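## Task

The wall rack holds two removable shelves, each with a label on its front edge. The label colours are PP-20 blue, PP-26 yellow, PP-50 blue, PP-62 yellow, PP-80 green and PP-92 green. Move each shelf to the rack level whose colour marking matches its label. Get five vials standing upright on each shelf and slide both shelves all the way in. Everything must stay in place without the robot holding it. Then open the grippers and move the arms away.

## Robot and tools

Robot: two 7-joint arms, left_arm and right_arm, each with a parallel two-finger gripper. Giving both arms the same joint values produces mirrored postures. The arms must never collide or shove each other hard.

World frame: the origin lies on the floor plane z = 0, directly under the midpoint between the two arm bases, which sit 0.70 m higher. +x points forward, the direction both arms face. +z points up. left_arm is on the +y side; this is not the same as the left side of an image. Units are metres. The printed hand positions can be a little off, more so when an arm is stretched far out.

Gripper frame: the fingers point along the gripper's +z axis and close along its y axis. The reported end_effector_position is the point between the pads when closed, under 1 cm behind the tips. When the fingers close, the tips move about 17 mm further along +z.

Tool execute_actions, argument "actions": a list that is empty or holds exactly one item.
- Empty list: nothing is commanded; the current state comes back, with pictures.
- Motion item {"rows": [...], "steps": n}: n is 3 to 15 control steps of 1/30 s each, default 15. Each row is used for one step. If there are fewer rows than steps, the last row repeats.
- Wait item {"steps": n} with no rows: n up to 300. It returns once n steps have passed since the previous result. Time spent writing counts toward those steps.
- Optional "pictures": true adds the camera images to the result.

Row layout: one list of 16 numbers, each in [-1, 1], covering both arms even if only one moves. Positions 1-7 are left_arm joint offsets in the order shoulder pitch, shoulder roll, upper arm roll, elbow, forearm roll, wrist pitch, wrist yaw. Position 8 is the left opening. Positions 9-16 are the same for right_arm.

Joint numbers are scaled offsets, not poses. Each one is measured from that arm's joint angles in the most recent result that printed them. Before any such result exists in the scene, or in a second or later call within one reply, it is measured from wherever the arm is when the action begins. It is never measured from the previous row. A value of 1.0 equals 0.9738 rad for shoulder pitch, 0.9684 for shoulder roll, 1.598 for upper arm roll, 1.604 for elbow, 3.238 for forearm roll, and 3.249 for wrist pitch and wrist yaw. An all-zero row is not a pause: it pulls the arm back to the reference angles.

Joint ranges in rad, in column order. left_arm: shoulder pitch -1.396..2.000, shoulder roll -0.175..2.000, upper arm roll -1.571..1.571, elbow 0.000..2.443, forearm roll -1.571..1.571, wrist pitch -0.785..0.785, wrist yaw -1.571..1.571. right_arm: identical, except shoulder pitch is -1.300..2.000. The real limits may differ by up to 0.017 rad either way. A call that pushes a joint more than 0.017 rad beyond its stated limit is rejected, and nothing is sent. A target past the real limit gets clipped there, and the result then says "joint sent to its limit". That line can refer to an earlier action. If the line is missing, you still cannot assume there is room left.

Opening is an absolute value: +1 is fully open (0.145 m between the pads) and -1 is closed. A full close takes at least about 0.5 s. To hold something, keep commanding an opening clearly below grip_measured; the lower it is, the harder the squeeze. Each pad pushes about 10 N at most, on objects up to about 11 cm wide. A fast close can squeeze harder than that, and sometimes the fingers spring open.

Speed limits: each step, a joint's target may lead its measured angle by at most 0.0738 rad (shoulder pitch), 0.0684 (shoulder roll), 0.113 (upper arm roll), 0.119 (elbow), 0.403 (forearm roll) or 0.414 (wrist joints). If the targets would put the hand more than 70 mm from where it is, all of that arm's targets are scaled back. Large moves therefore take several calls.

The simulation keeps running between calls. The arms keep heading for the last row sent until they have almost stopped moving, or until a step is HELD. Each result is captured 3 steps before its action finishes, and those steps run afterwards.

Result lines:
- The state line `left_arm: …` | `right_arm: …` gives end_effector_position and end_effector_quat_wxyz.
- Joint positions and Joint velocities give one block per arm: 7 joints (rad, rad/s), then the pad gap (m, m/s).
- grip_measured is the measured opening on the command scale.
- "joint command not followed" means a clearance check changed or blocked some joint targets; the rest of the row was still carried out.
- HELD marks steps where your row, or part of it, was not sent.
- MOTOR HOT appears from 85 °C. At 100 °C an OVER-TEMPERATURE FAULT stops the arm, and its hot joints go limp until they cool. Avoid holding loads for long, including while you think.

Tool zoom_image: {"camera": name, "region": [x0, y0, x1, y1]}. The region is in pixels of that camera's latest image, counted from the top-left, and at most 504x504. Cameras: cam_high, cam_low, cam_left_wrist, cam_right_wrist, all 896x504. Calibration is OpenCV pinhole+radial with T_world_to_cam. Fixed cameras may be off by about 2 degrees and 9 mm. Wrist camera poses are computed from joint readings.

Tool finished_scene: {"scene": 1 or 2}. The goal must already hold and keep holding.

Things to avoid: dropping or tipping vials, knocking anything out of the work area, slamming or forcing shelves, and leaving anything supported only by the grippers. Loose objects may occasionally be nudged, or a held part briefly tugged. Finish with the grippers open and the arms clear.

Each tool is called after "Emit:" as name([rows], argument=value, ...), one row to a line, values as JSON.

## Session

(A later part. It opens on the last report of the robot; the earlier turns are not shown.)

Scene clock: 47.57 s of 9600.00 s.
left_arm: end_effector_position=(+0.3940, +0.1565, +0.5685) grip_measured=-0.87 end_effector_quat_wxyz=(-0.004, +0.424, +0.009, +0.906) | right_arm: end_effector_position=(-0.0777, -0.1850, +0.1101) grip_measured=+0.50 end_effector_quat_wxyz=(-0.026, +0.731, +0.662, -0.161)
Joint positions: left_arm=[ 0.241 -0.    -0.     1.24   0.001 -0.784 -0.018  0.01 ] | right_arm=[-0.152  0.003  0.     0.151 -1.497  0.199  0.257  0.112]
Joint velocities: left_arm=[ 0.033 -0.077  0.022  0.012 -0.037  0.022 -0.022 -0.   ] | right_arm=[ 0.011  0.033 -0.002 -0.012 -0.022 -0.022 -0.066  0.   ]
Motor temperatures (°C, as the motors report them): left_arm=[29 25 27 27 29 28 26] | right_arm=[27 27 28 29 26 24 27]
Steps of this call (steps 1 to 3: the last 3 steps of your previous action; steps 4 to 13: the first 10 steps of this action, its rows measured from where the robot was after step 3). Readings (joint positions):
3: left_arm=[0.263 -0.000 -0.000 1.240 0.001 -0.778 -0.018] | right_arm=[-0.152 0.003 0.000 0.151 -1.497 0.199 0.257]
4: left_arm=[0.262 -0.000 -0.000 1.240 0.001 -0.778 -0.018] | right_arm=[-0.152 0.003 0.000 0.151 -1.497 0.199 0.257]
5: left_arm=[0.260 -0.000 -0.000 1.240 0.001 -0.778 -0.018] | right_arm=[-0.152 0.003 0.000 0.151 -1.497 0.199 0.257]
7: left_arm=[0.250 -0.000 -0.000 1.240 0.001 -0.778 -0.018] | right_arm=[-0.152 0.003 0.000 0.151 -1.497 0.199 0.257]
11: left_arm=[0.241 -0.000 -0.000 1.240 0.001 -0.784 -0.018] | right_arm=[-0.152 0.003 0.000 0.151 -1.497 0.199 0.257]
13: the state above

Emit:
execute_actions([
  {"rows":[[0,0,0,0,0,0,0,-0.9,0,0,0,0,0,0,0,0.5],[0,0,0,0,0,0,0,-0.86,0,0,0,0,0,0,0,0.5],[0,0,0,0,0,0,0,-0.84,0,0,0,0,0,0,0,0.5],[0,0,0,0,0,0,0,-0.8,0,0,0,0,0,0,0,0.5],[0,0,0,0,0,0,0,-0.68,0,0,0,0,0,0,0,0.5]],"steps":9},
])

Emit:
execute_actions([
  {"rows":[[-0.02,0,0,0.015,0,0,0,-0.68,0,0,0,0,0,0,0,0.5],[-0.06,0,0,0.045,0,0,0,-0.68,0,0,0,0,0,0,0,0.5],[-0.12,0,0,0.09,0,0,0,-0.68,0,0,0,0,0,0,0,0.5],[-0.18,0,0,0.13,0,0,0,-0.68,0,0,0,0,0,0,0,0.5],[-0.24,0,0,0.17,0,0,0,-0.68,0,0,0,0,0,0,0,0.5],[-0.3,0,0,0.21,0,0,0,-0.68,0,0,0,0,0,0,0,0.5],[-0.35,0,0,0.29,0,0,0,-0.68,0,0,0,0,0,0,0,0.5]],"steps":15},
])

Emit:
execute_actions([
  {"rows":[[0,0,0,0,0,0.48,0,-0.68,0,0,0,0,0,0,0,0.5]],"steps":15},
])

Emit:
execute_actions([
  {"steps":25},
], pictures=true)

Scene clock: 48.33 s of 9600.00 s.
left_arm: end_effector_position=(+0.3939, +0.1565, +0.5687) grip_measured=-0.68 end_effector_quat_wxyz=(-0.004, +0.424, +0.009, +0.906) | right_arm: end_effector_position=(-0.0777, -0.1850, +0.1101) grip_measured=+0.50 end_effector_quat_wxyz=(-0.026, +0.731, +0.662, -0.161)
Joint positions: left_arm=[ 0.241 -0.    -0.     1.24   0.001 -0.785 -0.018  0.024] | right_arm=[-0.152  0.003  0.     0.151 -1.497  0.199  0.257  0.112]
Joint velocities: left_arm=[ 0.033  0.011 -0.007  0.002  0.037 -0.022 -0.022  0.   ] | right_arm=[-0.055  0.011 -0.007  0.012  0.007  0.037  0.007  0.   ]
Motor temperatures (°C, as the motors report them): left_arm=[29 25 27 27 29 28 26] | right_arm=[27 27 28 29 26 24 27]
Steps of this call (steps 1 to 3: the last 3 steps of your previous action; steps 4 to 15: the robot went on to your last target; steps 16 to 17: nothing new was sent; steps 18 to 23: the first 6 steps of this action). Readings (joint positions):
18: left_arm=[0.241 -0.000 -0.000 1.240 0.001 -0.785 -0.018] | right_arm=[-0.152 0.003 0.000 0.151 -1.497 0.199 0.257]
19: left_arm=[0.241 -0.000 -0.000 1.240 0.001 -0.785 -0.018] | right_arm=[-0.152 0.003 0.000 0.151 -1.497 0.199 0.257]
21: left_arm=[0.241 -0.000 -0.000 1.240 0.001 -0.785 -0.018] | right_arm=[-0.152 0.003 0.000 0.151 -1.497 0.199 0.257]
23: the state above

Scene clock: 48.83 s of 9600.00 s.
left_arm: end_effector_position=(+0.3059, +0.1565, +0.6076) grip_measured=-0.68 end_effector_quat_wxyz=(-0.003, +0.363, +0.009, +0.932) | right_arm: end_effector_position=(-0.0777, -0.1850, +0.1101) grip_measured=+0.50 end_effector_quat_wxyz=(-0.026, +0.731, +0.662, -0.161)
Joint positions: left_arm=[-0.098 -0.    -0.     1.711  0.001 -0.785 -0.018  0.024] | right_arm=[-0.152  0.003  0.     0.151 -1.497  0.199  0.257  0.112]
Joint velocities: left_arm=[-0.407 -0.033 -0.007 -0.139  0.007 -0.007  0.037  0.   ] | right_arm=[-0.055  0.033  0.007 -0.012 -0.022  0.007 -0.022  0.   ]
Motor temperatures (°C, as the motors report them): left_arm=[29 25 27 27 29 28 26] | right_arm=[27 27 28 29 26 24 27]
Steps of this call (steps 1 to 3: the last 3 steps of your previous action; steps 4 to 15: the first 12 steps of this action, its rows measured from where the robot was after step 3). Readings (joint positions):
3: left_arm=[0.241 -0.000 -0.000 1.240 0.001 -0.785 -0.018] | right_arm=[-0.152 0.003 0.000 0.151 -1.497 0.199 0.257]
4: left_arm=[0.231 -0.000 -0.000 1.255 0.001 -0.783 -0.018] | right_arm=[-0.152 0.003 0.000 0.151 -1.497 0.199 0.257]
5: left_arm=[0.197 -0.000 -0.000 1.303 0.001 -0.780 -0.018] | right_arm=[-0.152 0.003 0.000 0.151 -1.497 0.199 0.257]
7: left_arm=[0.069 -0.000 -0.000 1.446 0.001 -0.785 -0.018] | right_arm=[-0.152 0.003 0.000 0.151 -1.497 0.199 0.257]
11: left_arm=[-0.133 -0.000 -0.000 1.703 0.001 -0.785 -0.018] | right_arm=[-0.152 0.003 0.000 0.151 -1.497 0.199 0.257]
15: the state above

Scene clock: 49.33 s of 9600.00 s.
left_arm: end_effector_position=(+0.3132, +0.1562, +0.3745) grip_measured=-0.68 end_effector_quat_wxyz=(-0.008, +0.913, +0.004, +0.407) | right_arm: end_effector_position=(-0.0777, -0.1850, +0.1101) grip_measured=+0.50 end_effector_quat_wxyz=(-0.026, +0.731, +0.662, -0.161)
Joint positions: left_arm=[-0.106 -0.    -0.     1.702  0.001  0.759 -0.018  0.024] | right_arm=[-0.152  0.003  0.     0.151 -1.497  0.199  0.257  0.112]
Joint velocities: left_arm=[-0.033  0.055  0.012  0.012 -0.037  0.286 -0.051 -0.   ] | right_arm=[ 0.011  0.011  0.027  0.002  0.007 -0.051  0.022 -0.   ]
Motor temperatures (°C, as the motors report them): left_arm=[29 25 27 27 29 28 26] | right_arm=[27 27 28 29 26 24 27]
Steps of this call (steps 1 to 3: the last 3 steps of your previous action; steps 4 to 15: the first 12 steps of this action, its rows measured from where the robot was after step 3). Readings (joint positions):
3: left_arm=[-0.103 -0.000 -0.000 1.704 0.001 -0.785 -0.018] | right_arm=[-0.152 0.003 0.000 0.151 -1.497 0.199 0.257]
4: left_arm=[-0.101 -0.000 -0.000 1.708 0.001 -0.701 -0.018] | right_arm=[-0.152 0.003 0.000 0.151 -1.497 0.199 0.257]
5: left_arm=[-0.100 -0.000 -0.000 1.710 0.001 -0.556 -0.018] | right_arm=[-0.152 0.003 0.000 0.151 -1.497 0.199 0.257]
7: left_arm=[-0.100 -0.000 -0.000 1.707 0.001 -0.190 -0.018] | right_arm=[-0.152 0.003 0.000 0.151 -1.497 0.199 0.257]
11: left_arm=[-0.102 -0.000 -0.000 1.704 0.001 0.555 -0.018] | right_arm=[-0.152 0.003 0.000 0.151 -1.497 0.199 0.257]
15: the state above

Scene clock: 50.17 s of 9600.00 s.
left_arm: end_effector_position=(+0.3119, +0.1562, +0.3731) grip_measured=-0.68 end_effector_quat_wxyz=(-0.008, +0.916, +0.004, +0.401) | right_arm: end_effector_position=(-0.0777, -0.1850, +0.1101) grip_measured=+0.50 end_effector_quat_wxyz=(-0.026, +0.731, +0.662, -0.161)
Joint positions: left_arm=[-0.105 -0.    -0.     1.702  0.001  0.772 -0.018  0.024] | right_arm=[-0.152  0.003  0.     0.151 -1.497  0.199  0.257  0.112]
Joint velocities: left_arm=[ 0.033 -0.011 -0.022 -0.002  0.051 -0.037  0.081 -0.   ] | right_arm=[-0.033  0.011 -0.002 -0.002  0.051  0.037 -0.022 -0.   ]
Motor temperatures (°C, as the motors report them): left_arm=[29 25 27 27 29 28 26] | right_arm=[27 27 28 29 26 24 27]
Kept back: nothing.
Steps of this call (steps 1 to 3: the last 3 steps of your previous action; steps 4 to 25: the robot went on to your last target). Readings (joint positions):
1: left_arm=[-0.105 -0.000 -0.000 1.702 0.001 0.765 -0.018] | right_arm=[-0.152 0.003 0.000 0.151 -1.497 0.199 0.257]
2: left_arm=[-0.105 -0.000 -0.000 1.702 0.001 0.768 -0.018] | right_arm=[-0.152 0.003 0.000 0.151 -1.497 0.199 0.257]
4: left_arm=[-0.105 -0.000 -0.000 1.702 0.001 0.771 -0.018] | right_arm=[-0.152 0.003 0.000 0.151 -1.497 0.199 0.257]
8: left_arm=[-0.105 -0.000 -0.000 1.702 0.001 0.772 -0.018] | right_arm=[-0.152 0.003 0.000 0.151 -1.497 0.199 0.257]
25: the state above
camera_calibration (this result's frames):
cam_left_wrist: T_world_to_cam=[[-0.243683, -0.943722, 0.223624, 0.136448], [-0.788575, 0.0585687, -0.612143, 0.477101], [0.564595, -0.325513, -0.758468, 0.21422], [0, 0, 0, 1]] pos_world=[0.288532, 0.170558, 0.42402]
cam_right_wrist: T_world_to_cam=[[0.810613, -0.196971, -0.55146, 0.0890973], [0.00503026, -0.939353, 0.342914, -0.19874], [-0.58556, -0.280744, -0.760461, 0.0383165], [0, 0, 0, 1]] pos_world=[-0.0487871, -0.158381, 0.146423]

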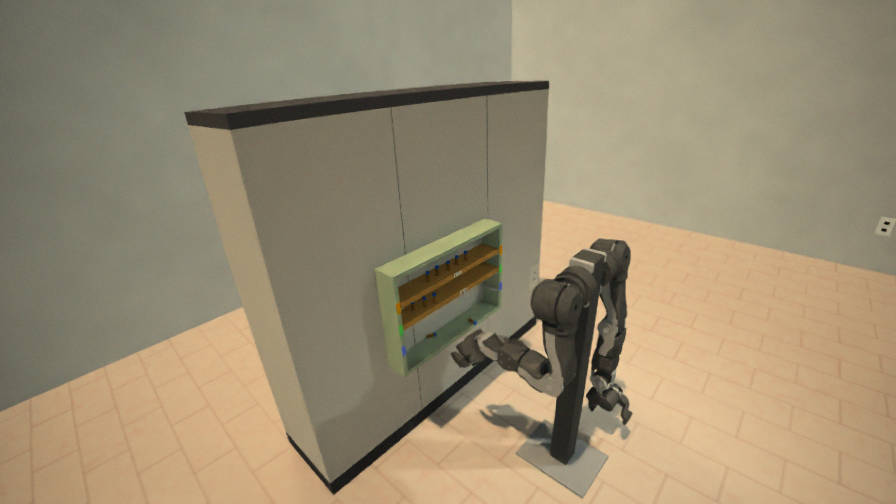

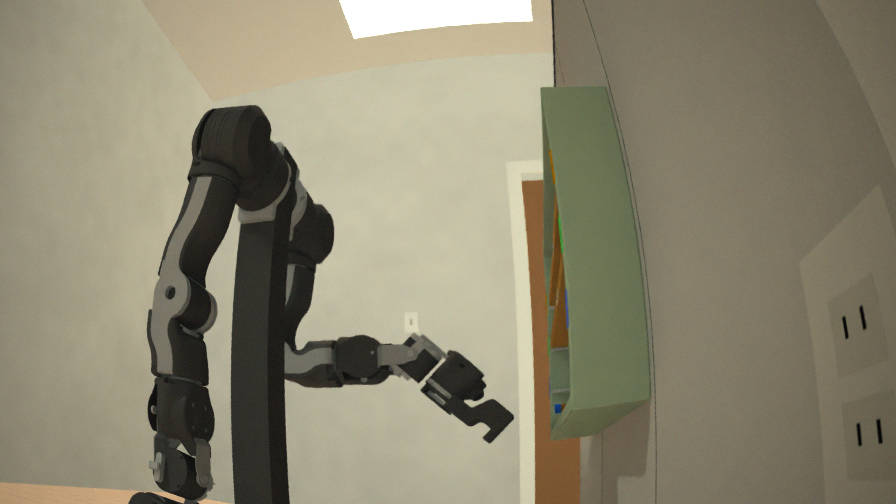

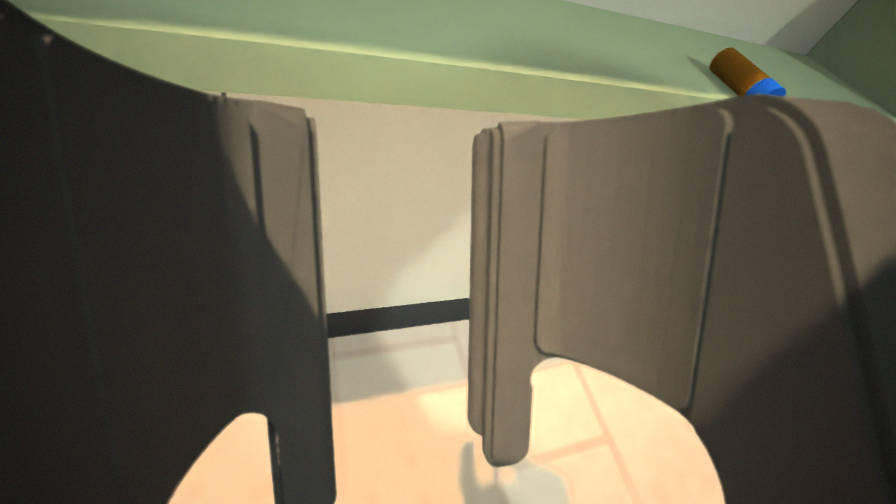

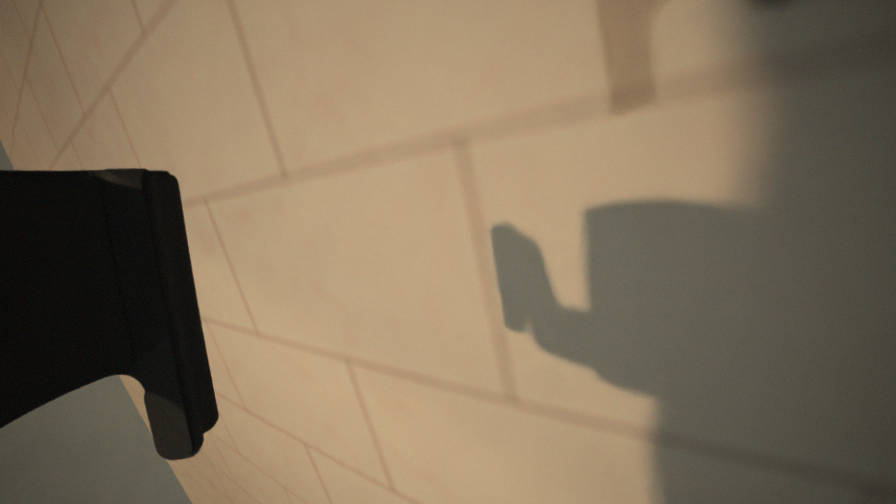

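Emit:
execute_actions([
  {"rows":[[0.05,-0.06,0,-0.1,0,-0.2,0,-0.6,0,0,0,0,0,0,0,0.5],[0.05,-0.06,0,-0.1,0,-0.34,0,-0.6,0,0,0,0,0,0,0,0.5],[0.05,-0.06,0,-0.2,0,-0.34,0,-0.6,0,0,0,0,0,0,0,0.5],[0.05,-0.06,0,-0.325,0,-0.34,0,-0.6,0,0,0,0,0,0,0,0.5],[0.05,-0.06,0,-0.325,0,-0.34,0,-0.6,0,0,0,0,0,0,0,0.5],[0.05,-0.06,0,-0.325,0,-0.34,0,-0.6,0,0,0,0,0,0,0,0.5],[0.05,-0.06,0,-0.325,0,-0.34,0,-0.6,0,0,0,0,0,0,0,0.5],[0.167,-0.06,0,-0.325,0,-0.34,0,-0.6,0,0,0,0,0,0,0,0.5]],"steps":15},
])

Emit:
execute_actions([
  {"steps":12},
], pictures=true)

Scene clock: 51.20 s of 9600.00 s.
left_arm: end_effector_position=(+0.3943, +0.1385, +0.4344) grip_measured=-0.60 end_effector_quat_wxyz=(+0.017, +0.681, +0.026, +0.732) | right_arm: end_effector_position=(-0.0777, -0.1850, +0.1101) grip_measured=+0.50 end_effector_quat_wxyz=(-0.026, +0.731, +0.662, -0.161)
Joint positions: left_arm=[ 0.103 -0.059  0.001  1.207  0.001 -0.334 -0.016  0.03 ] | right_arm=[-0.152  0.003  0.     0.151 -1.497  0.199  0.257  0.112]
Joint velocities: left_arm=[ 0.143 -0.011 -0.012  0.413  0.022 -0.505 -0.051  0.   ] | right_arm=[-0.077 -0.055 -0.007  0.002 -0.022 -0.007  0.022 -0.   ]
Motor temperatures (°C, as the motors report them): left_arm=[29 25 27 27 29 28 26] | right_arm=[27 27 28 29 26 24 27]
Steps of this call (steps 1 to 15: the robot went on to your last target; steps 16 to 19: nothing new was sent; steps 20 to 31: the first 12 steps of this action). Readings (joint positions):
20: left_arm=[-0.074 -0.032 0.013 1.633 -0.002 0.683 -0.022] | right_arm=[-0.152 0.003 0.000 0.151 -1.497 0.199 0.257]
21: left_arm=[-0.039 -0.062 0.006 1.539 -0.002 0.540 -0.024] | right_arm=[-0.152 0.003 0.000 0.151 -1.497 0.199 0.257]
23: left_arm=[-0.036 -0.072 -0.011 1.366 0.002 0.163 -0.015] | right_arm=[-0.152 0.003 0.000 0.151 -1.497 0.199 0.257]
27: left_arm=[-0.074 -0.053 0.003 1.156 0.001 -0.266 -0.016] | right_arm=[-0.152 0.003 0.000 0.151 -1.497 0.199 0.257]
31: the state above

Scene clock: 51.60 s of 9600.00 s.
left_arm: end_effector_position=(+0.3798, +0.1380, +0.4069) grip_measured=-0.60 end_effector_quat_wxyz=(+0.016, +0.707, +0.026, +0.707) | right_arm: end_effector_position=(-0.0777, -0.1850, +0.1101) grip_measured=+0.50 end_effector_quat_wxyz=(-0.026, +0.731, +0.662, -0.161)
Joint positions: left_arm=[ 0.056 -0.059  0.001  1.182  0.001 -0.333 -0.016  0.03 ] | right_arm=[-0.152  0.003  0.     0.151 -1.497  0.199  0.257  0.112]
Joint velocities: left_arm=[ 0.055 -0.011  0.007 -0.007 -0.066  0.022  0.022 -0.   ] | right_arm=[ 0.055 -0.011 -0.022 -0.017  0.051 -0.037 -0.022  0.   ]
Motor temperatures (°C, as the motors report them): left_arm=[29 25 27 27 29 28 26] | right_arm=[27 27 28 29 26 24 27]
Kept back: nothing.
Steps of this call (steps 1 to 3: the last 3 steps of your previous action; steps 4 to 12: the robot went on to your last target). Readings (joint positions):
1: left_arm=[0.096 -0.059 0.001 1.208 0.001 -0.343 -0.016] | right_arm=[-0.152 0.003 0.000 0.151 -1.497 0.199 0.257]
2: left_arm=[0.073 -0.059 0.001 1.193 0.001 -0.343 -0.016] | right_arm=[-0.152 0.003 0.000 0.151 -1.497 0.199 0.257]
4: left_arm=[0.034 -0.059 0.001 1.170 0.001 -0.329 -0.016] | right_arm=[-0.152 0.003 0.000 0.151 -1.497 0.199 0.257]
8: left_arm=[0.067 -0.059 0.001 1.185 0.001 -0.332 -0.016] | right_arm=[-0.152 0.003 0.000 0.151 -1.497 0.199 0.257]
12: the state above
camera_calibration (this result's frames):
cam_left_wrist: T_world_to_cam=[[-0.333609, -0.941118, 0.0547925, 0.230752], [-0.163425, 0.000493367, -0.986556, 0.475334], [0.928438, -0.338079, -0.153967, -0.186832], [0, 0, 0, 1]] pos_world=[0.328124, 0.153766, 0.427534]
cam_right_wrist: T_world_to_cam=[[0.810613, -0.196971, -0.55146, 0.0890973], [0.00503026, -0.939353, 0.342914, -0.19874], [-0.58556, -0.280744, -0.760461, 0.0383165], [0, 0, 0, 1]] pos_world=[-0.0487871, -0.158381, 0.146423]

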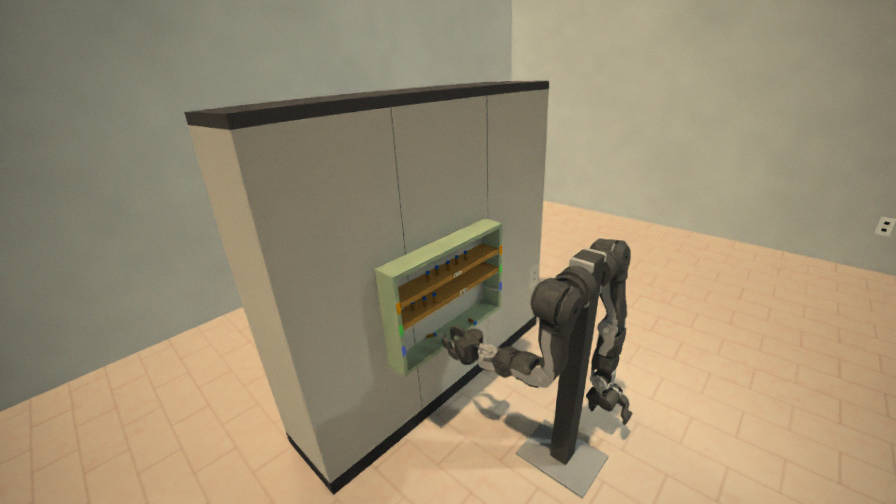

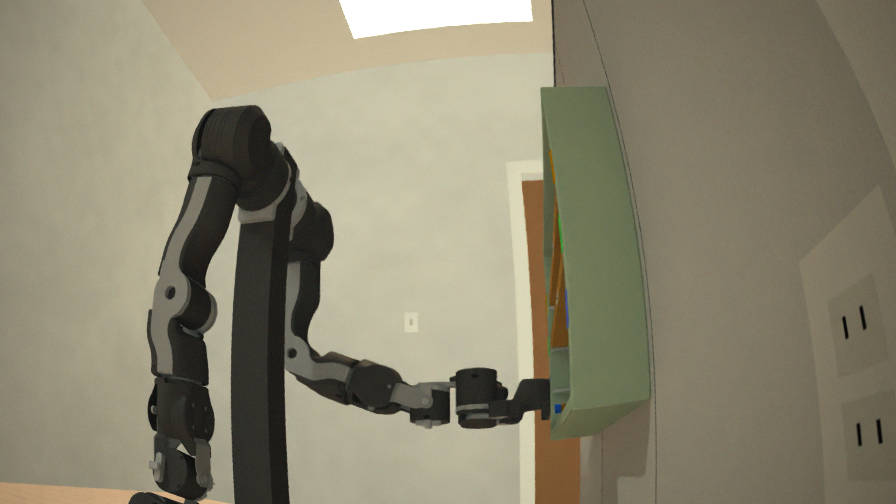

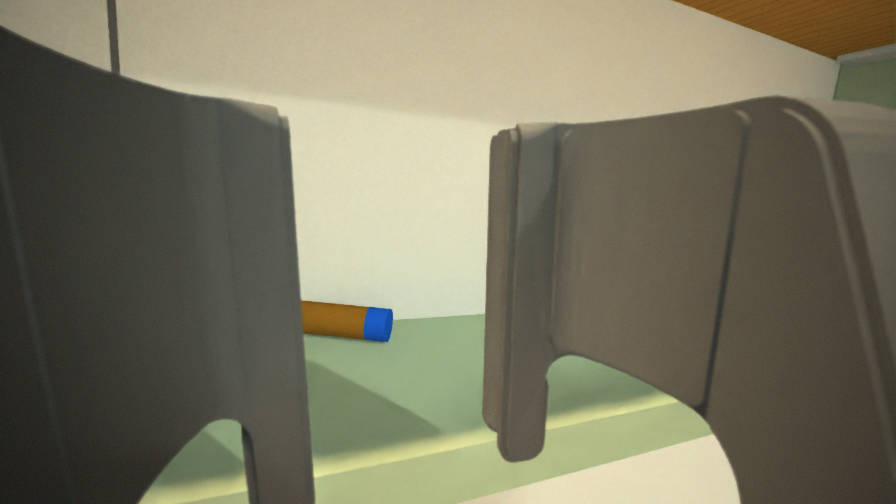

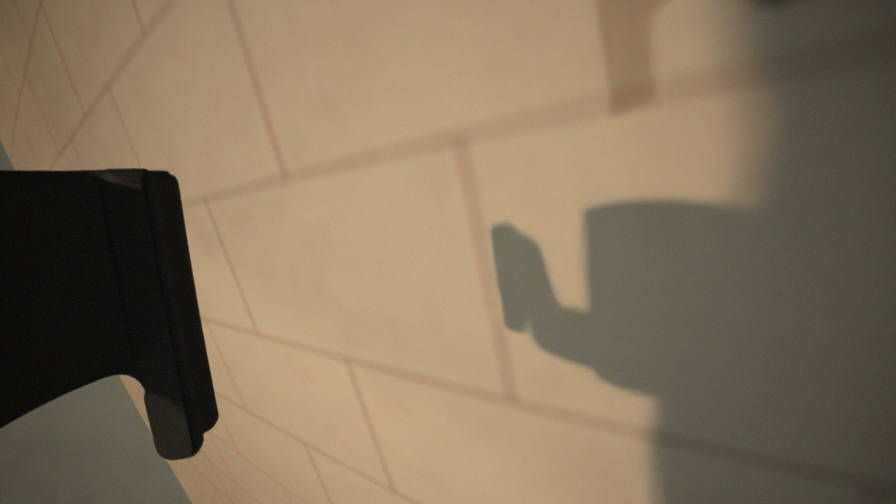

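Emit:
execute_actions([
  {"rows":[[0.04,0.018,0,-0.03,0,0,0,-0.3,0,0,0,0,0,0,0,0.5],[0.08,0.018,0,-0.06,0,-0.006,0,-0.3,0,0,0,0,0,0,0,0.5],[0.12,0.018,0,-0.09,0,-0.01,0,-0.3,0,0,0,0,0,0,0,0.5],[0.16,0.018,0,-0.12,0,-0.013,0,-0.3,0,0,0,0,0,0,0,0.5],[0.2,0.018,0,-0.155,0,-0.017,0,-0.3,0,0,0,0,0,0,0,0.5],[0.245,0.018,0,-0.19,0,-0.021,0,-0.3,0,0,0,0,0,0,0,0.5],[0.29,0.018,0,-0.227,0,-0.025,0,-0.3,0,0,0,0,0,0,0,0.5],[0.33,0.018,0,-0.263,0,-0.03,0,-0.3,0,0,0,0,0,0,0,0.5],[0.37,0.018,0,-0.3,0,-0.037,0,-0.3,0,0,0,0,0,0,0,0.5],[0.41,0.018,0,-0.34,0,-0.044,0,-0.3,0,0,0,0,0,0,0,0.5],[0.45,0.018,0,-0.38,0,-0.052,0,-0.3,0,0,0,0,0,0,0,0.5],[0.48,0.018,0,-0.408,0,-0.058,0,-0.3,0,0,0,0,0,0,0,0.5],[0.503,0.018,0,-0.431,0,-0.062,0,-0.3,0,0,0,0,0,0,0,0.5]],"steps":15},
])

Emit:
execute_actions([
  {"steps":15},
], pictures=true)

Scene clock: 52.27 s of 9600.00 s.
left_arm: end_effector_position=(+0.4619, +0.1357, +0.3984) grip_measured=-0.30 end_effector_quat_wxyz=(+0.015, +0.712, +0.011, +0.701) | right_arm: end_effector_position=(-0.0777, -0.1850, +0.1101) grip_measured=+0.50 end_effector_quat_wxyz=(-0.026, +0.731, +0.662, -0.161)
Joint positions: left_arm=[ 0.526 -0.042  0.002  0.534 -0.001 -0.496 -0.016  0.053] | right_arm=[-0.152  0.003  0.     0.151 -1.497  0.199  0.257  0.112]
Joint velocities: left_arm=[ 0.604  0.011 -0.002 -0.911  0.007 -0.168  0.037 -0.   ] | right_arm=[ 0.033 -0.077 -0.002 -0.002 -0.022  0.007  0.007 -0.   ]
Motor temperatures (°C, as the motors report them): left_arm=[29 24 27 27 29 28 26] | right_arm=[27 27 28 29 26 24 27]
Steps of this call (steps 1 to 8: the robot went on to your last target; steps 9 to 20: the first 12 steps of this action). Readings (joint positions):
9: left_arm=[0.078 -0.052 -0.002 1.147 0.001 -0.337 -0.016] | right_arm=[-0.152 0.003 0.000 0.151 -1.497 0.199 0.257]
10: left_arm=[0.120 -0.042 -0.001 1.087 0.001 -0.341 -0.016] | right_arm=[-0.152 0.003 0.000 0.151 -1.497 0.199 0.257]
12: left_arm=[0.210 -0.037 0.002 0.997 0.001 -0.360 -0.015] | right_arm=[-0.152 0.003 0.000 0.151 -1.497 0.199 0.257]
16: left_arm=[0.378 -0.042 0.002 0.769 0.001 -0.410 -0.015] | right_arm=[-0.152 0.003 0.000 0.151 -1.497 0.199 0.257]
20: the state above

Scene clock: 52.77 s of 9600.00 s.
left_arm: end_effector_position=(+0.4631, +0.1355, +0.3985) grip_measured=-0.30 end_effector_quat_wxyz=(+0.015, +0.708, +0.011, +0.706) | right_arm: end_effector_position=(-0.0777, -0.1850, +0.1101) grip_measured=+0.50 end_effector_quat_wxyz=(-0.026, +0.731, +0.662, -0.161)
Joint positions: left_arm=[ 0.545 -0.042  0.002  0.493 -0.    -0.531 -0.016  0.053] | right_arm=[-0.152  0.003  0.     0.151 -1.497  0.199  0.257  0.112]
Joint velocities: left_arm=[ 0.033 -0.033 -0.002 -0.012 -0.007  0.081 -0.007  0.   ] | right_arm=[-0.077  0.033 -0.007 -0.017 -0.022  0.007 -0.022  0.   ]
Motor temperatures (°C, as the motors report them): left_arm=[29 24 27 27 29 28 26] | right_arm=[27 27 28 29 26 24 27]
Kept back: nothing.
Steps of this call (steps 1 to 3: the last 3 steps of your previous action; steps 4 to 15: the robot went on to your last target). Readings (joint positions):
1: left_arm=[0.550 -0.042 0.002 0.499 -0.000 -0.513 -0.016] | right_arm=[-0.152 0.003 0.000 0.151 -1.497 0.199 0.257]
2: left_arm=[0.555 -0.042 0.002 0.493 -0.000 -0.522 -0.016] | right_arm=[-0.152 0.003 0.000 0.151 -1.497 0.199 0.257]
4: left_arm=[0.548 -0.042 0.002 0.494 -0.000 -0.529 -0.016] | right_arm=[-0.152 0.003 0.000 0.151 -1.497 0.199 0.257]
8: left_arm=[0.545 -0.042 0.002 0.493 -0.000 -0.531 -0.016] | right_arm=[-0.152 0.003 0.000 0.151 -1.497 0.199 0.257]
15: the state above
camera_calibration (this result's frames):
cam_left_wrist: T_world_to_cam=[[-0.351192, -0.935697, 0.0336959, 0.272444], [-0.165586, 0.0266475, -0.985835, 0.477784], [0.921545, -0.351797, -0.164297, -0.257202], [0, 0, 0, 1]] pos_world=[0.411818, 0.151711, 0.419578]
cam_right_wrist: T_world_to_cam=[[0.810613, -0.196971, -0.55146, 0.0890973], [0.00503026, -0.939353, 0.342914, -0.19874], [-0.58556, -0.280744, -0.760461, 0.0383165], [0, 0, 0, 1]] pos_world=[-0.0487871, -0.158381, 0.146423]

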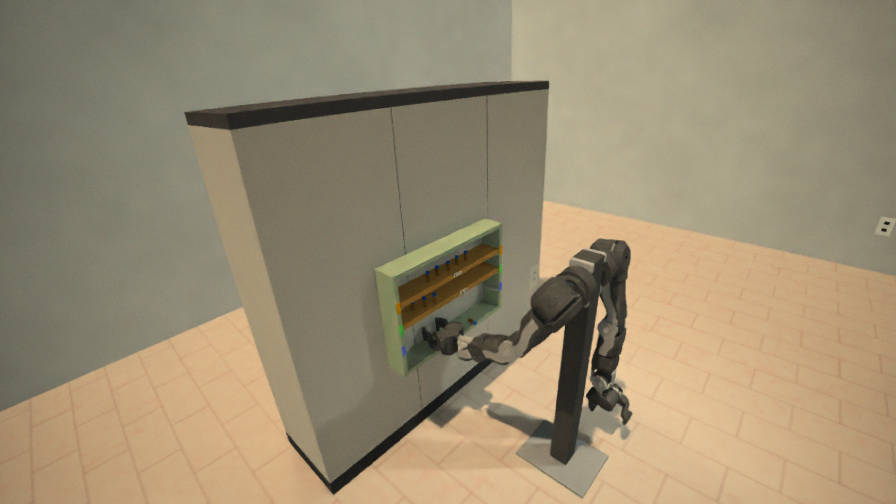

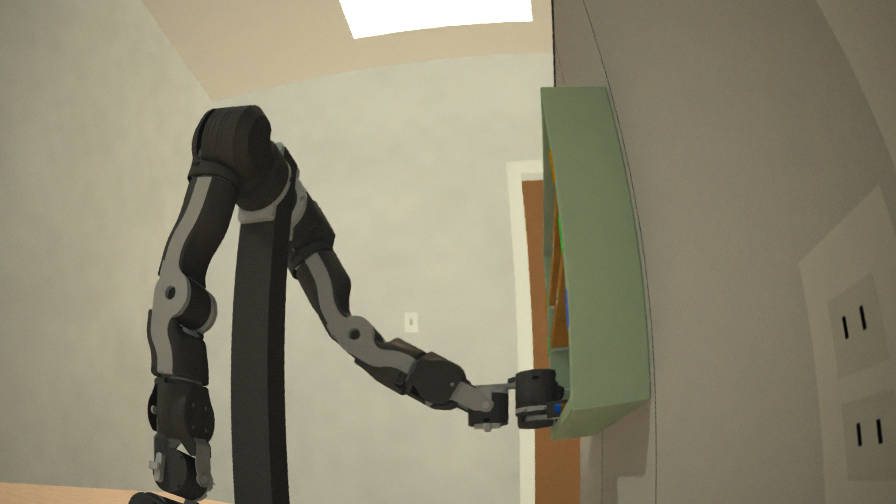

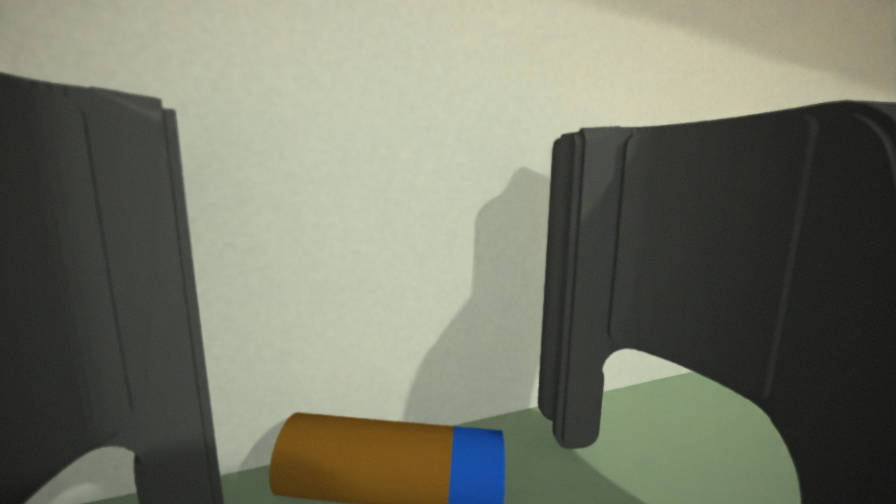

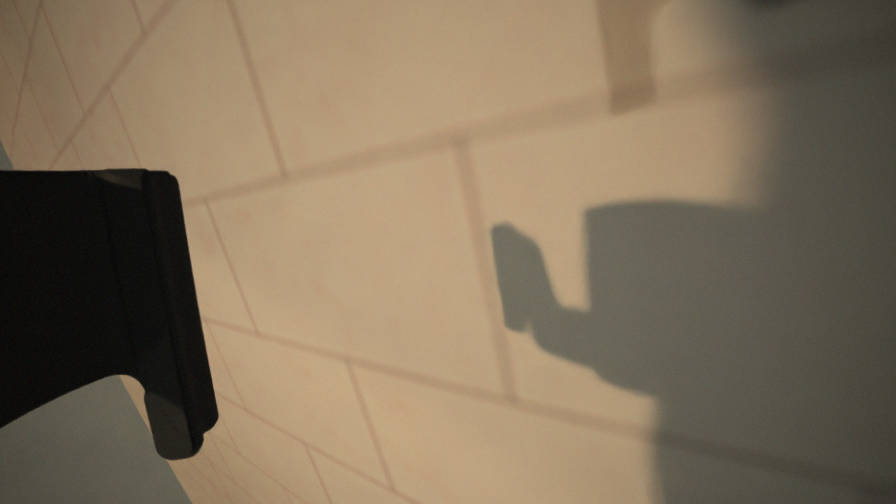

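Emit:
execute_actions([
  {"rows":[[-0.04,0,0,0.04,0,0.01,0,-0.3,0,0,0,0,0,0,0,0.5],[-0.09,0,0,0.09,0,0.02,0,-0.3,0,0,0,0,0,0,0,0.5],[-0.13,0,0,0.13,0,0.03,0,-0.3,0,0,0,0,0,0,0,0.5],[-0.17,0,0,0.168,0,0.04,0,-0.3,0,0,0,0,0,0,0,0.5],[-0.21,0,0,0.204,0,0.05,0,-0.3,0,0,0,0,0,0,0,0.5],[-0.21,0,0,0.204,0,0.05,0,-0.3,0,0,0,0,0,0,0,0.5],[-0.21,0,0,0.204,0,0.05,0,-0.9,0,0,0,0,0,0,0,0.5]],"steps":15},
])

Emit:
execute_actions([
  {"rows":[[0.02,0,0,-0.018,0,-0.003,0,-0.9,0,0,0,0,0,0,0,0.5],[0.04,0,0,-0.036,0,-0.006,0,-0.9,0,0,0,0,0,0,0,0.5],[0.06,0,0,-0.055,0,-0.01,0,-0.9,0,0,0,0,0,0,0,0.5],[0.08,0,0,-0.074,0,-0.014,0,-0.9,0,0,0,0,0,0,0,0.5],[0.1,0,0,-0.094,0,-0.018,0,-0.9,0,0,0,0,0,0,0,0.5],[0.12,0,0,-0.114,0,-0.022,0,-0.9,0,0,0,0,0,0,0,0.5],[0.14,0,0,-0.134,0,-0.026,0,-0.9,0,0,0,0,0,0,0,0.5],[0.16,0,0,-0.154,0,-0.03,0,-0.9,0,0,0,0,0,0,0,0.5],[0.16,0,0,-0.154,0,-0.03,0,-0.9,0,0,0,0,0,0,0,0.5],[0.16,0,0,-0.154,0,-0.03,0,-0.9,0,0,0,0,0,0,0,0.5],[0.13,0,0,-0.124,0,-0.024,0,-0.9,0,0,0,0,0,0,0,0.5],[0.13,0.01,0,-0.124,0,-0.024,0,-0.25,0,0,0,0,0,0,0,0.5]],"steps":15},
])

Emit:
execute_actions([
  {"steps":15},
], pictures=true)

Scene clock: 53.50 s of 9600.00 s.
left_arm: end_effector_position=(+0.4351, +0.1387, +0.3982) grip_measured=-0.90 end_effector_quat_wxyz=(+0.013, +0.719, +0.014, +0.694) | right_arm: end_effector_position=(-0.0777, -0.1850, +0.1101) grip_measured=+0.50 end_effector_quat_wxyz=(-0.026, +0.731, +0.662, -0.161)
Joint positions: left_arm=[ 0.341 -0.042  0.002  0.822 -0.002 -0.373 -0.016  0.008] | right_arm=[-0.152  0.003  0.     0.151 -1.497  0.199  0.257  0.112]
Joint velocities: left_arm=[-0.077  0.033 -0.012 -0.012  0.051  0.051  0.051 -0.   ] | right_arm=[-0.011  0.011  0.007 -0.007 -0.022  0.022  0.022  0.   ]
Motor temperatures (°C, as the motors report them): left_arm=[29 24 27 27 28 28 26] | right_arm=[27 27 28 29 26 24 27]
Steps of this call (steps 1 to 10: the robot went on to your last target; steps 11 to 22: the first 12 steps of this action). Readings (joint positions):
11: left_arm=[0.518 -0.042 0.002 0.545 -0.000 -0.516 -0.016] | right_arm=[-0.152 0.003 0.000 0.151 -1.497 0.199 0.257]
12: left_arm=[0.468 -0.042 0.002 0.633 -0.000 -0.497 -0.016] | right_arm=[-0.152 0.003 0.000 0.151 -1.497 0.199 0.257]
14: left_arm=[0.381 -0.042 0.002 0.754 -0.000 -0.443 -0.016] | right_arm=[-0.152 0.003 0.000 0.151 -1.497 0.199 0.257]
18: left_arm=[0.341 -0.042 0.002 0.822 -0.002 -0.383 -0.016] | right_arm=[-0.152 0.003 0.000 0.151 -1.497 0.199 0.257]
22: the state above

Scene clock: 54.00 s of 9600.00 s.
left_arm: end_effector_position=(+0.4541, +0.1377, +0.3990) grip_measured=-0.76 end_effector_quat_wxyz=(+0.013, +0.712, +0.012, +0.702) | right_arm: end_effector_position=(-0.0777, -0.1850, +0.1101) grip_measured=+0.50 end_effector_quat_wxyz=(-0.026, +0.731, +0.662, -0.161)
Joint positions: left_arm=[ 0.467 -0.04   0.002  0.627 -0.002 -0.463 -0.016  0.018] | right_arm=[-0.152  0.003  0.     0.151 -1.497  0.199  0.257  0.112]
Joint velocities: left_arm=[-0.077  0.099 -0.002 -0.051 -0.051  0.168 -0.066  0.328] | right_arm=[ 0.121 -0.033 -0.002  0.002  0.095  0.022  0.022 -0.   ]
Motor temperatures (°C, as the motors report them): left_arm=[29 24 27 27 28 28 26] | right_arm=[27 27 28 29 26 24 27]
Steps of this call (steps 1 to 3: the last 3 steps of your previous action; steps 4 to 15: the first 12 steps of this action, its rows measured from where the robot was after step 3). Readings (joint positions):
3: left_arm=[0.341 -0.042 0.002 0.822 -0.002 -0.371 -0.016] | right_arm=[-0.152 0.003 0.000 0.151 -1.497 0.199 0.257]
4: left_arm=[0.352 -0.042 0.002 0.801 -0.002 -0.380 -0.016] | right_arm=[-0.152 0.003 0.000 0.151 -1.497 0.199 0.257]
5: left_arm=[0.373 -0.042 0.002 0.771 -0.002 -0.392 -0.016] | right_arm=[-0.152 0.003 0.000 0.151 -1.497 0.199 0.257]
7: left_arm=[0.420 -0.042 0.002 0.710 -0.002 -0.403 -0.016] | right_arm=[-0.152 0.003 0.000 0.151 -1.497 0.199 0.257]
11: left_arm=[0.495 -0.042 0.002 0.583 -0.002 -0.463 -0.016] | right_arm=[-0.152 0.003 0.000 0.151 -1.497 0.199 0.257]
15: the state above

Scene clock: 54.50 s of 9600.00 s.
left_arm: end_effector_position=(+0.4539, +0.1413, +0.3969) grip_measured=-0.25 end_effector_quat_wxyz=(+0.009, +0.715, +0.010, +0.699) | right_arm: end_effector_position=(-0.0777, -0.1850, +0.1101) grip_measured=+0.50 end_effector_quat_wxyz=(-0.026, +0.731, +0.662, -0.161)
Joint positions: left_arm=[ 0.467 -0.032  0.002  0.625 -0.002 -0.456 -0.015  0.057] | right_arm=[-0.152  0.003  0.     0.151 -1.497  0.199  0.257  0.112]
Joint velocities: left_arm=[-0.011  0.033  0.002  0.007 -0.007 -0.007  0.051 -0.   ] | right_arm=[ 0.011  0.011 -0.017 -0.017 -0.066 -0.051 -0.037  0.   ]
Motor temperatures (°C, as the motors report them): left_arm=[29 24 27 27 28 28 26] | right_arm=[27 27 28 29 26 24 27]
Kept back: nothing.
Steps of this call (steps 1 to 3: the last 3 steps of your previous action; steps 4 to 15: the robot went on to your last target). Readings (joint positions):
1: left_arm=[0.466 -0.035 0.002 0.625 -0.002 -0.458 -0.016] | right_arm=[-0.152 0.003 0.000 0.151 -1.497 0.199 0.257]
2: left_arm=[0.467 -0.031 0.002 0.625 -0.002 -0.456 -0.015] | right_arm=[-0.152 0.003 0.000 0.151 -1.497 0.199 0.257]
4: left_arm=[0.467 -0.031 0.002 0.625 -0.002 -0.456 -0.015] | right_arm=[-0.152 0.003 0.000 0.151 -1.497 0.199 0.257]
8: left_arm=[0.467 -0.031 0.002 0.625 -0.002 -0.456 -0.015] | right_arm=[-0.152 0.003 0.000 0.151 -1.497 0.199 0.257]
15: the state above
All arms were judged still, so your last target was given up. Only a new action makes them travel on or press farther. Fingers that are still opening or closing keep moving.
camera_calibration (this result's frames):
cam_left_wrist: T_world_to_cam=[[-0.345207, -0.938012, 0.0310668, 0.273387], [-0.185991, 0.0359284, -0.981894, 0.48094], [0.919913, -0.344735, -0.186865, -0.238152], [0, 0, 0, 1]] pos_world=[0.402905, 0.157062, 0.419237]
cam_right_wrist: T_world_to_cam=[[0.810613, -0.196971, -0.55146, 0.0890973], [0.00503026, -0.939353, 0.342914, -0.19874], [-0.58556, -0.280744, -0.760461, 0.0383165], [0, 0, 0, 1]] pos_world=[-0.0487871, -0.158381, 0.146423]

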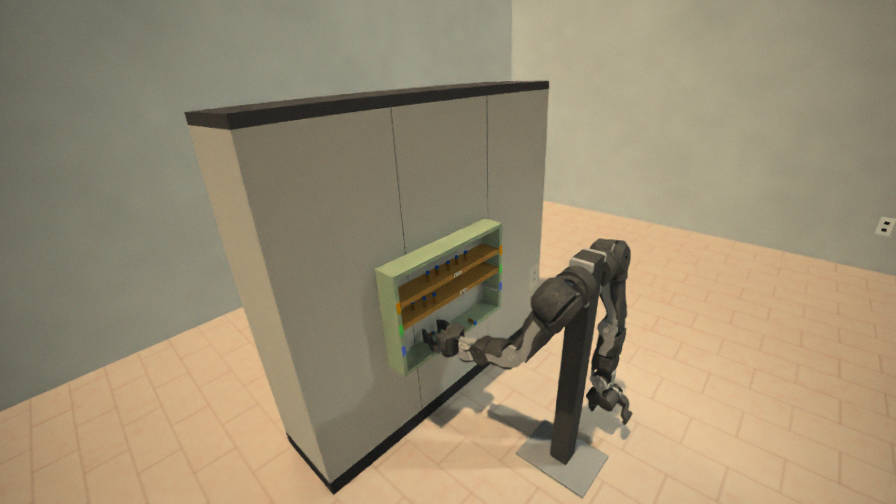

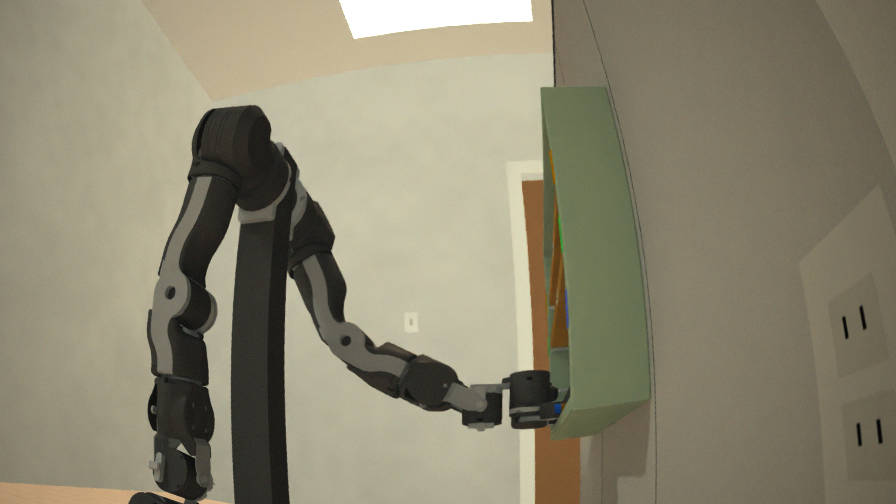

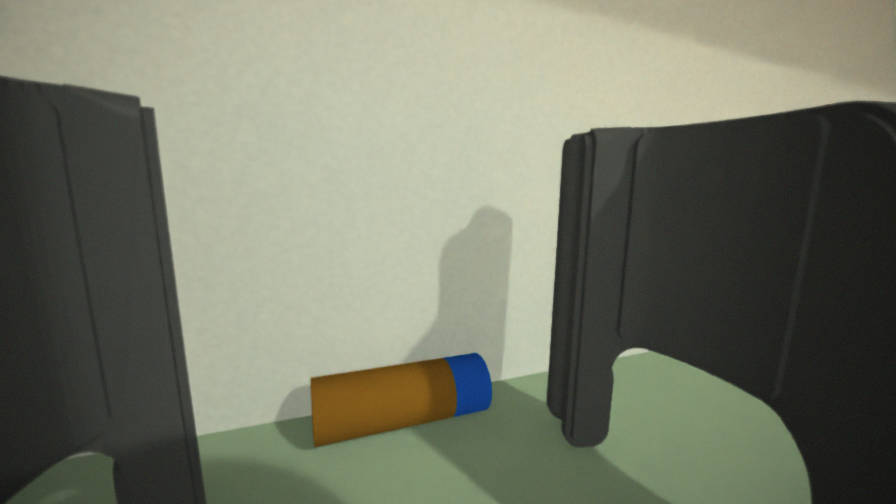

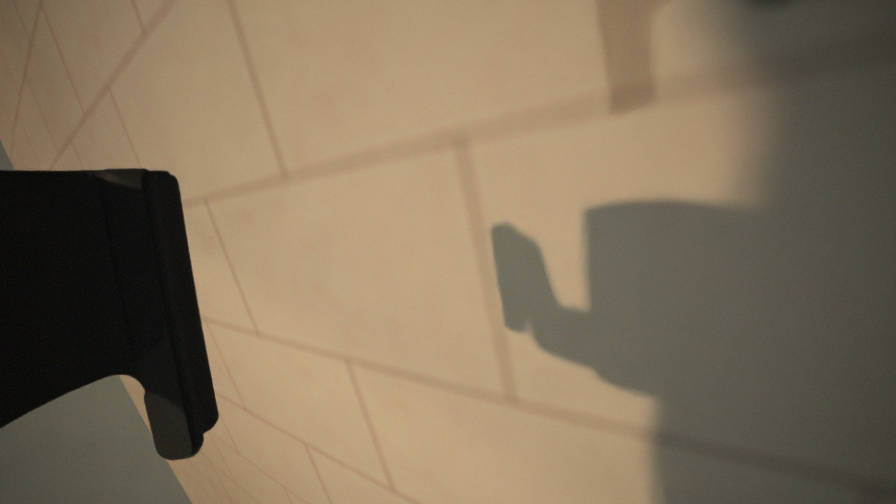

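Emit:
execute_actions([
  {"rows":[[0.04,0,0,-0.04,0,-0.01,0,-0.3,0,0,0,0,0,0,0,0.5],[0.08,0,0,-0.083,0,-0.02,0,-0.3,0,0,0,0,0,0,0,0.5],[0.12,0,0,-0.125,0,-0.03,0,-0.3,0,0,0,0,0,0,0,0.5],[0.154,0,0,-0.164,0,-0.038,0,-0.3,0,0,0,0,0,0,0,0.5],[0.154,0,0,-0.164,0,-0.038,0,-0.3,0,0,0,0,0,0,0,0.5],[0.154,0,0,-0.164,0,-0.038,0,-0.3,0,0,0,0,0,0,0,0.5],[0.154,0,0,-0.164,0,-0.038,0,-0.4,0,0,0,0,0,0,0,0.5],[0.154,0,0,-0.164,0,-0.038,0,-0.48,0,0,0,0,0,0,0,0.5],[0.154,0,0,-0.164,0,-0.038,0,-0.54,0,0,0,0,0,0,0,0.5],[0.154,0,0,-0.164,0,-0.038,0,-0.6,0,0,0,0,0,0,0,0.5],[0.154,0,0,-0.164,0,-0.038,0,-0.68,0,0,0,0,0,0,0,0.5]],"steps":15},
])

Emit:
execute_actions([
  {"rows":[[-0.04,0,0,0.04,0,0.005,0,-0.68,0,0,0,0,0,0,0,0.5],[-0.074,0,0,0.08,0,0.012,0,-0.68,0,0,0,0,0,0,0,0.5],[-0.074,0,0,0.08,0,0.012,0.02,-0.68,0,0,0,0,0,0,0,0.5],[-0.074,0,0,0.08,0,0.012,0.04,-0.68,0,0,0,0,0,0,0,0.5]],"steps":15},
], pictures=true)

Scene clock: 55.07 s of 9600.00 s.
left_arm: end_effector_position=(+0.4654, +0.1412, +0.3973) grip_measured=-0.57 end_effector_quat_wxyz=(+0.004, +0.697, +0.008, +0.717) | right_arm: end_effector_position=(-0.0777, -0.1850, +0.1101) grip_measured=+0.50 end_effector_quat_wxyz=(-0.026, +0.731, +0.662, -0.161)
Joint positions: left_arm=[ 0.6   -0.032  0.001  0.369 -0.014 -0.63  -0.03   0.033] | right_arm=[-0.152  0.003  0.     0.151 -1.497  0.199  0.257  0.112]
Joint velocities: left_arm=[ 0.055 -0.055  0.002 -0.007 -0.007 -0.037  0.051 -0.   ] | right_arm=[ 0.143  0.033 -0.017 -0.027  0.037  0.066  0.007 -0.   ]
Motor temperatures (°C, as the motors report them): left_arm=[29 24 27 27 29 28 26] | right_arm=[27 27 28 29 26 24 27]
Steps of this call (steps 1 to 5: nothing new was sent; steps 6 to 17: the first 12 steps of this action). Readings (joint positions):
6: left_arm=[0.492 -0.031 0.002 0.576 -0.004 -0.488 -0.017] | right_arm=[-0.152 0.003 0.000 0.151 -1.497 0.199 0.257]
7: left_arm=[0.539 -0.031 0.002 0.503 -0.005 -0.516 -0.017] | right_arm=[-0.152 0.003 0.000 0.151 -1.497 0.199 0.257]
9: left_arm=[0.597 -0.033 0.001 0.380 -0.012 -0.605 -0.025] | right_arm=[-0.152 0.003 0.000 0.151 -1.497 0.199 0.257]
13: left_arm=[0.600 -0.032 0.001 0.369 -0.015 -0.630 -0.030] | right_arm=[-0.152 0.003 0.000 0.151 -1.497 0.199 0.257]
17: the state above

Scene clock: 55.57 s of 9600.00 s.
left_arm: end_effector_position=(+0.4567, +0.1215, +0.4014) grip_measured=-0.57 end_effector_quat_wxyz=(+0.046, +0.690, -0.035, +0.722) | right_arm: end_effector_position=(-0.0777, -0.1850, +0.1101) grip_measured=+0.50 end_effector_quat_wxyz=(-0.026, +0.731, +0.662, -0.161)
Joint positions: left_arm=[ 0.526 -0.033  0.001  0.497 -0.014 -0.593  0.094  0.032] | right_arm=[-0.152  0.003  0.     0.151 -1.497  0.199  0.257  0.112]
Joint velocities: left_arm=[ 0.055 -0.077  0.002 -0.007 -0.051 -0.037  0.051  0.   ] | right_arm=[ 0.011 -0.011 -0.002 -0.007  0.022  0.022  0.051 -0.   ]
Motor temperatures (°C, as the motors report them): left_arm=[29 24 27 27 29 28 26] | right_arm=[27 27 28 29 26 24 27]
Steps of this call (steps 1 to 3: the last 3 steps of your previous action; steps 4 to 15: the first 12 steps of this action, its rows measured from where the robot was after step 3). Readings (joint positions):
3: left_arm=[0.600 -0.032 0.001 0.369 -0.014 -0.630 -0.030] | right_arm=[-0.152 0.003 0.000 0.151 -1.497 0.199 0.257]
4: left_arm=[0.571 -0.032 0.001 0.423 -0.015 -0.623 -0.031] | right_arm=[-0.152 0.003 0.000 0.151 -1.497 0.199 0.257]
5: left_arm=[0.531 -0.032 0.001 0.492 -0.015 -0.611 -0.031] | right_arm=[-0.152 0.003 0.000 0.151 -1.497 0.199 0.257]
7: left_arm=[0.521 -0.030 0.001 0.497 -0.014 -0.598 0.037] | right_arm=[-0.152 0.003 0.000 0.151 -1.497 0.199 0.257]
11: left_arm=[0.526 -0.033 0.001 0.497 -0.014 -0.594 0.090] | right_arm=[-0.152 0.003 0.000 0.151 -1.497 0.199 0.257]
15: the state above
camera_calibration (this result's frames):
cam_left_wrist: T_world_to_cam=[[-0.452484, -0.891752, -0.00610166, 0.313962], [-0.110842, 0.0630287, -0.991837, 0.452933], [0.884857, -0.448114, -0.127363, -0.242076], [0, 0, 0, 1]] pos_world=[0.40647, 0.142951, 0.42032]
cam_right_wrist: T_world_to_cam=[[0.810613, -0.196971, -0.55146, 0.0890973], [0.00503026, -0.939353, 0.342914, -0.19874], [-0.58556, -0.280744, -0.760461, 0.0383165], [0, 0, 0, 1]] pos_world=[-0.0487871, -0.158381, 0.146423]

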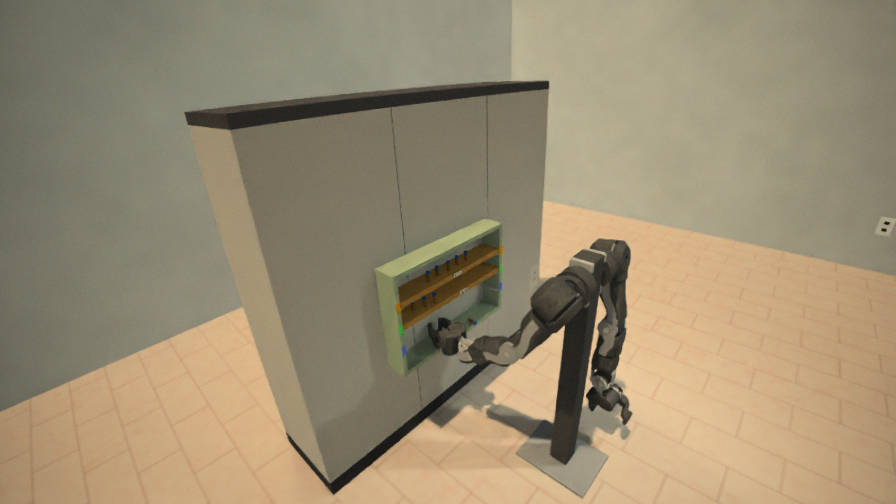

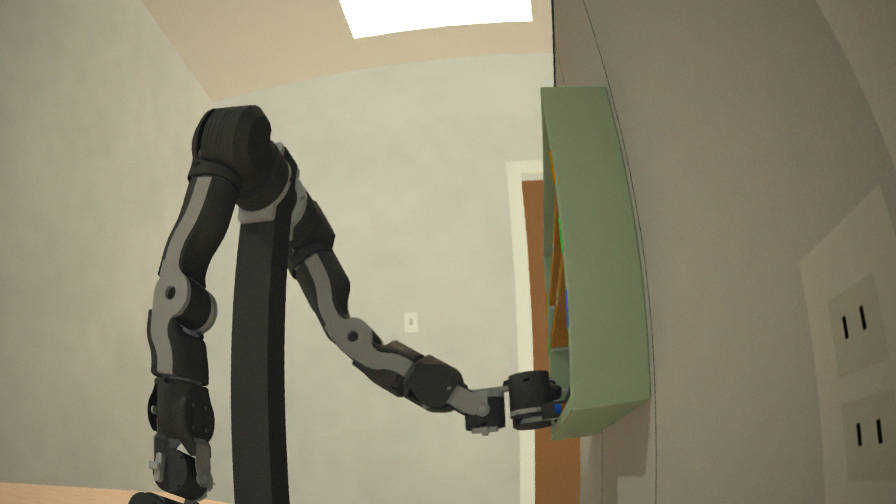

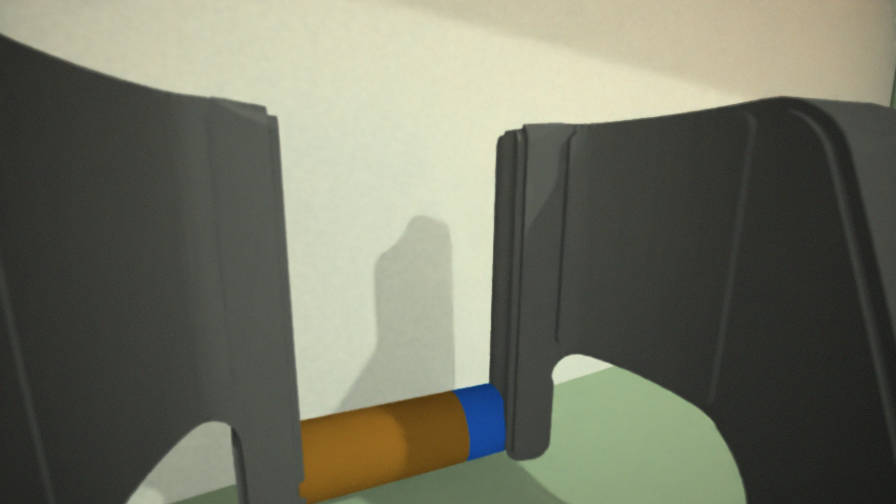

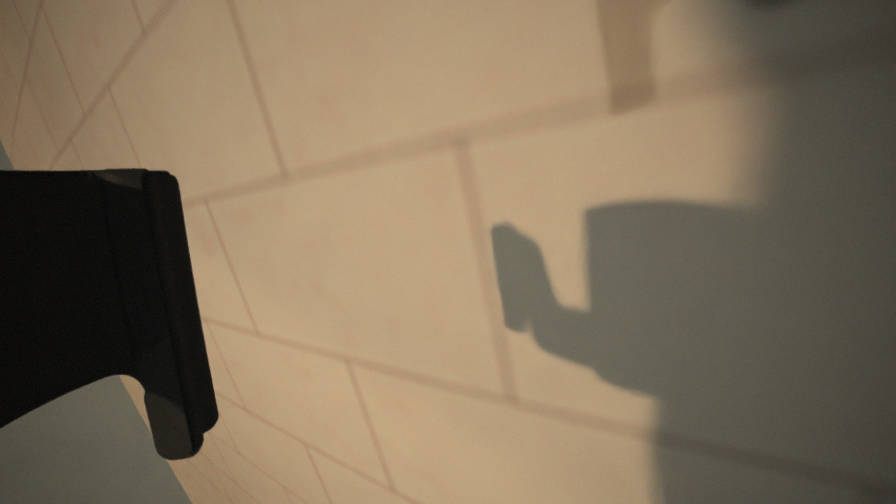

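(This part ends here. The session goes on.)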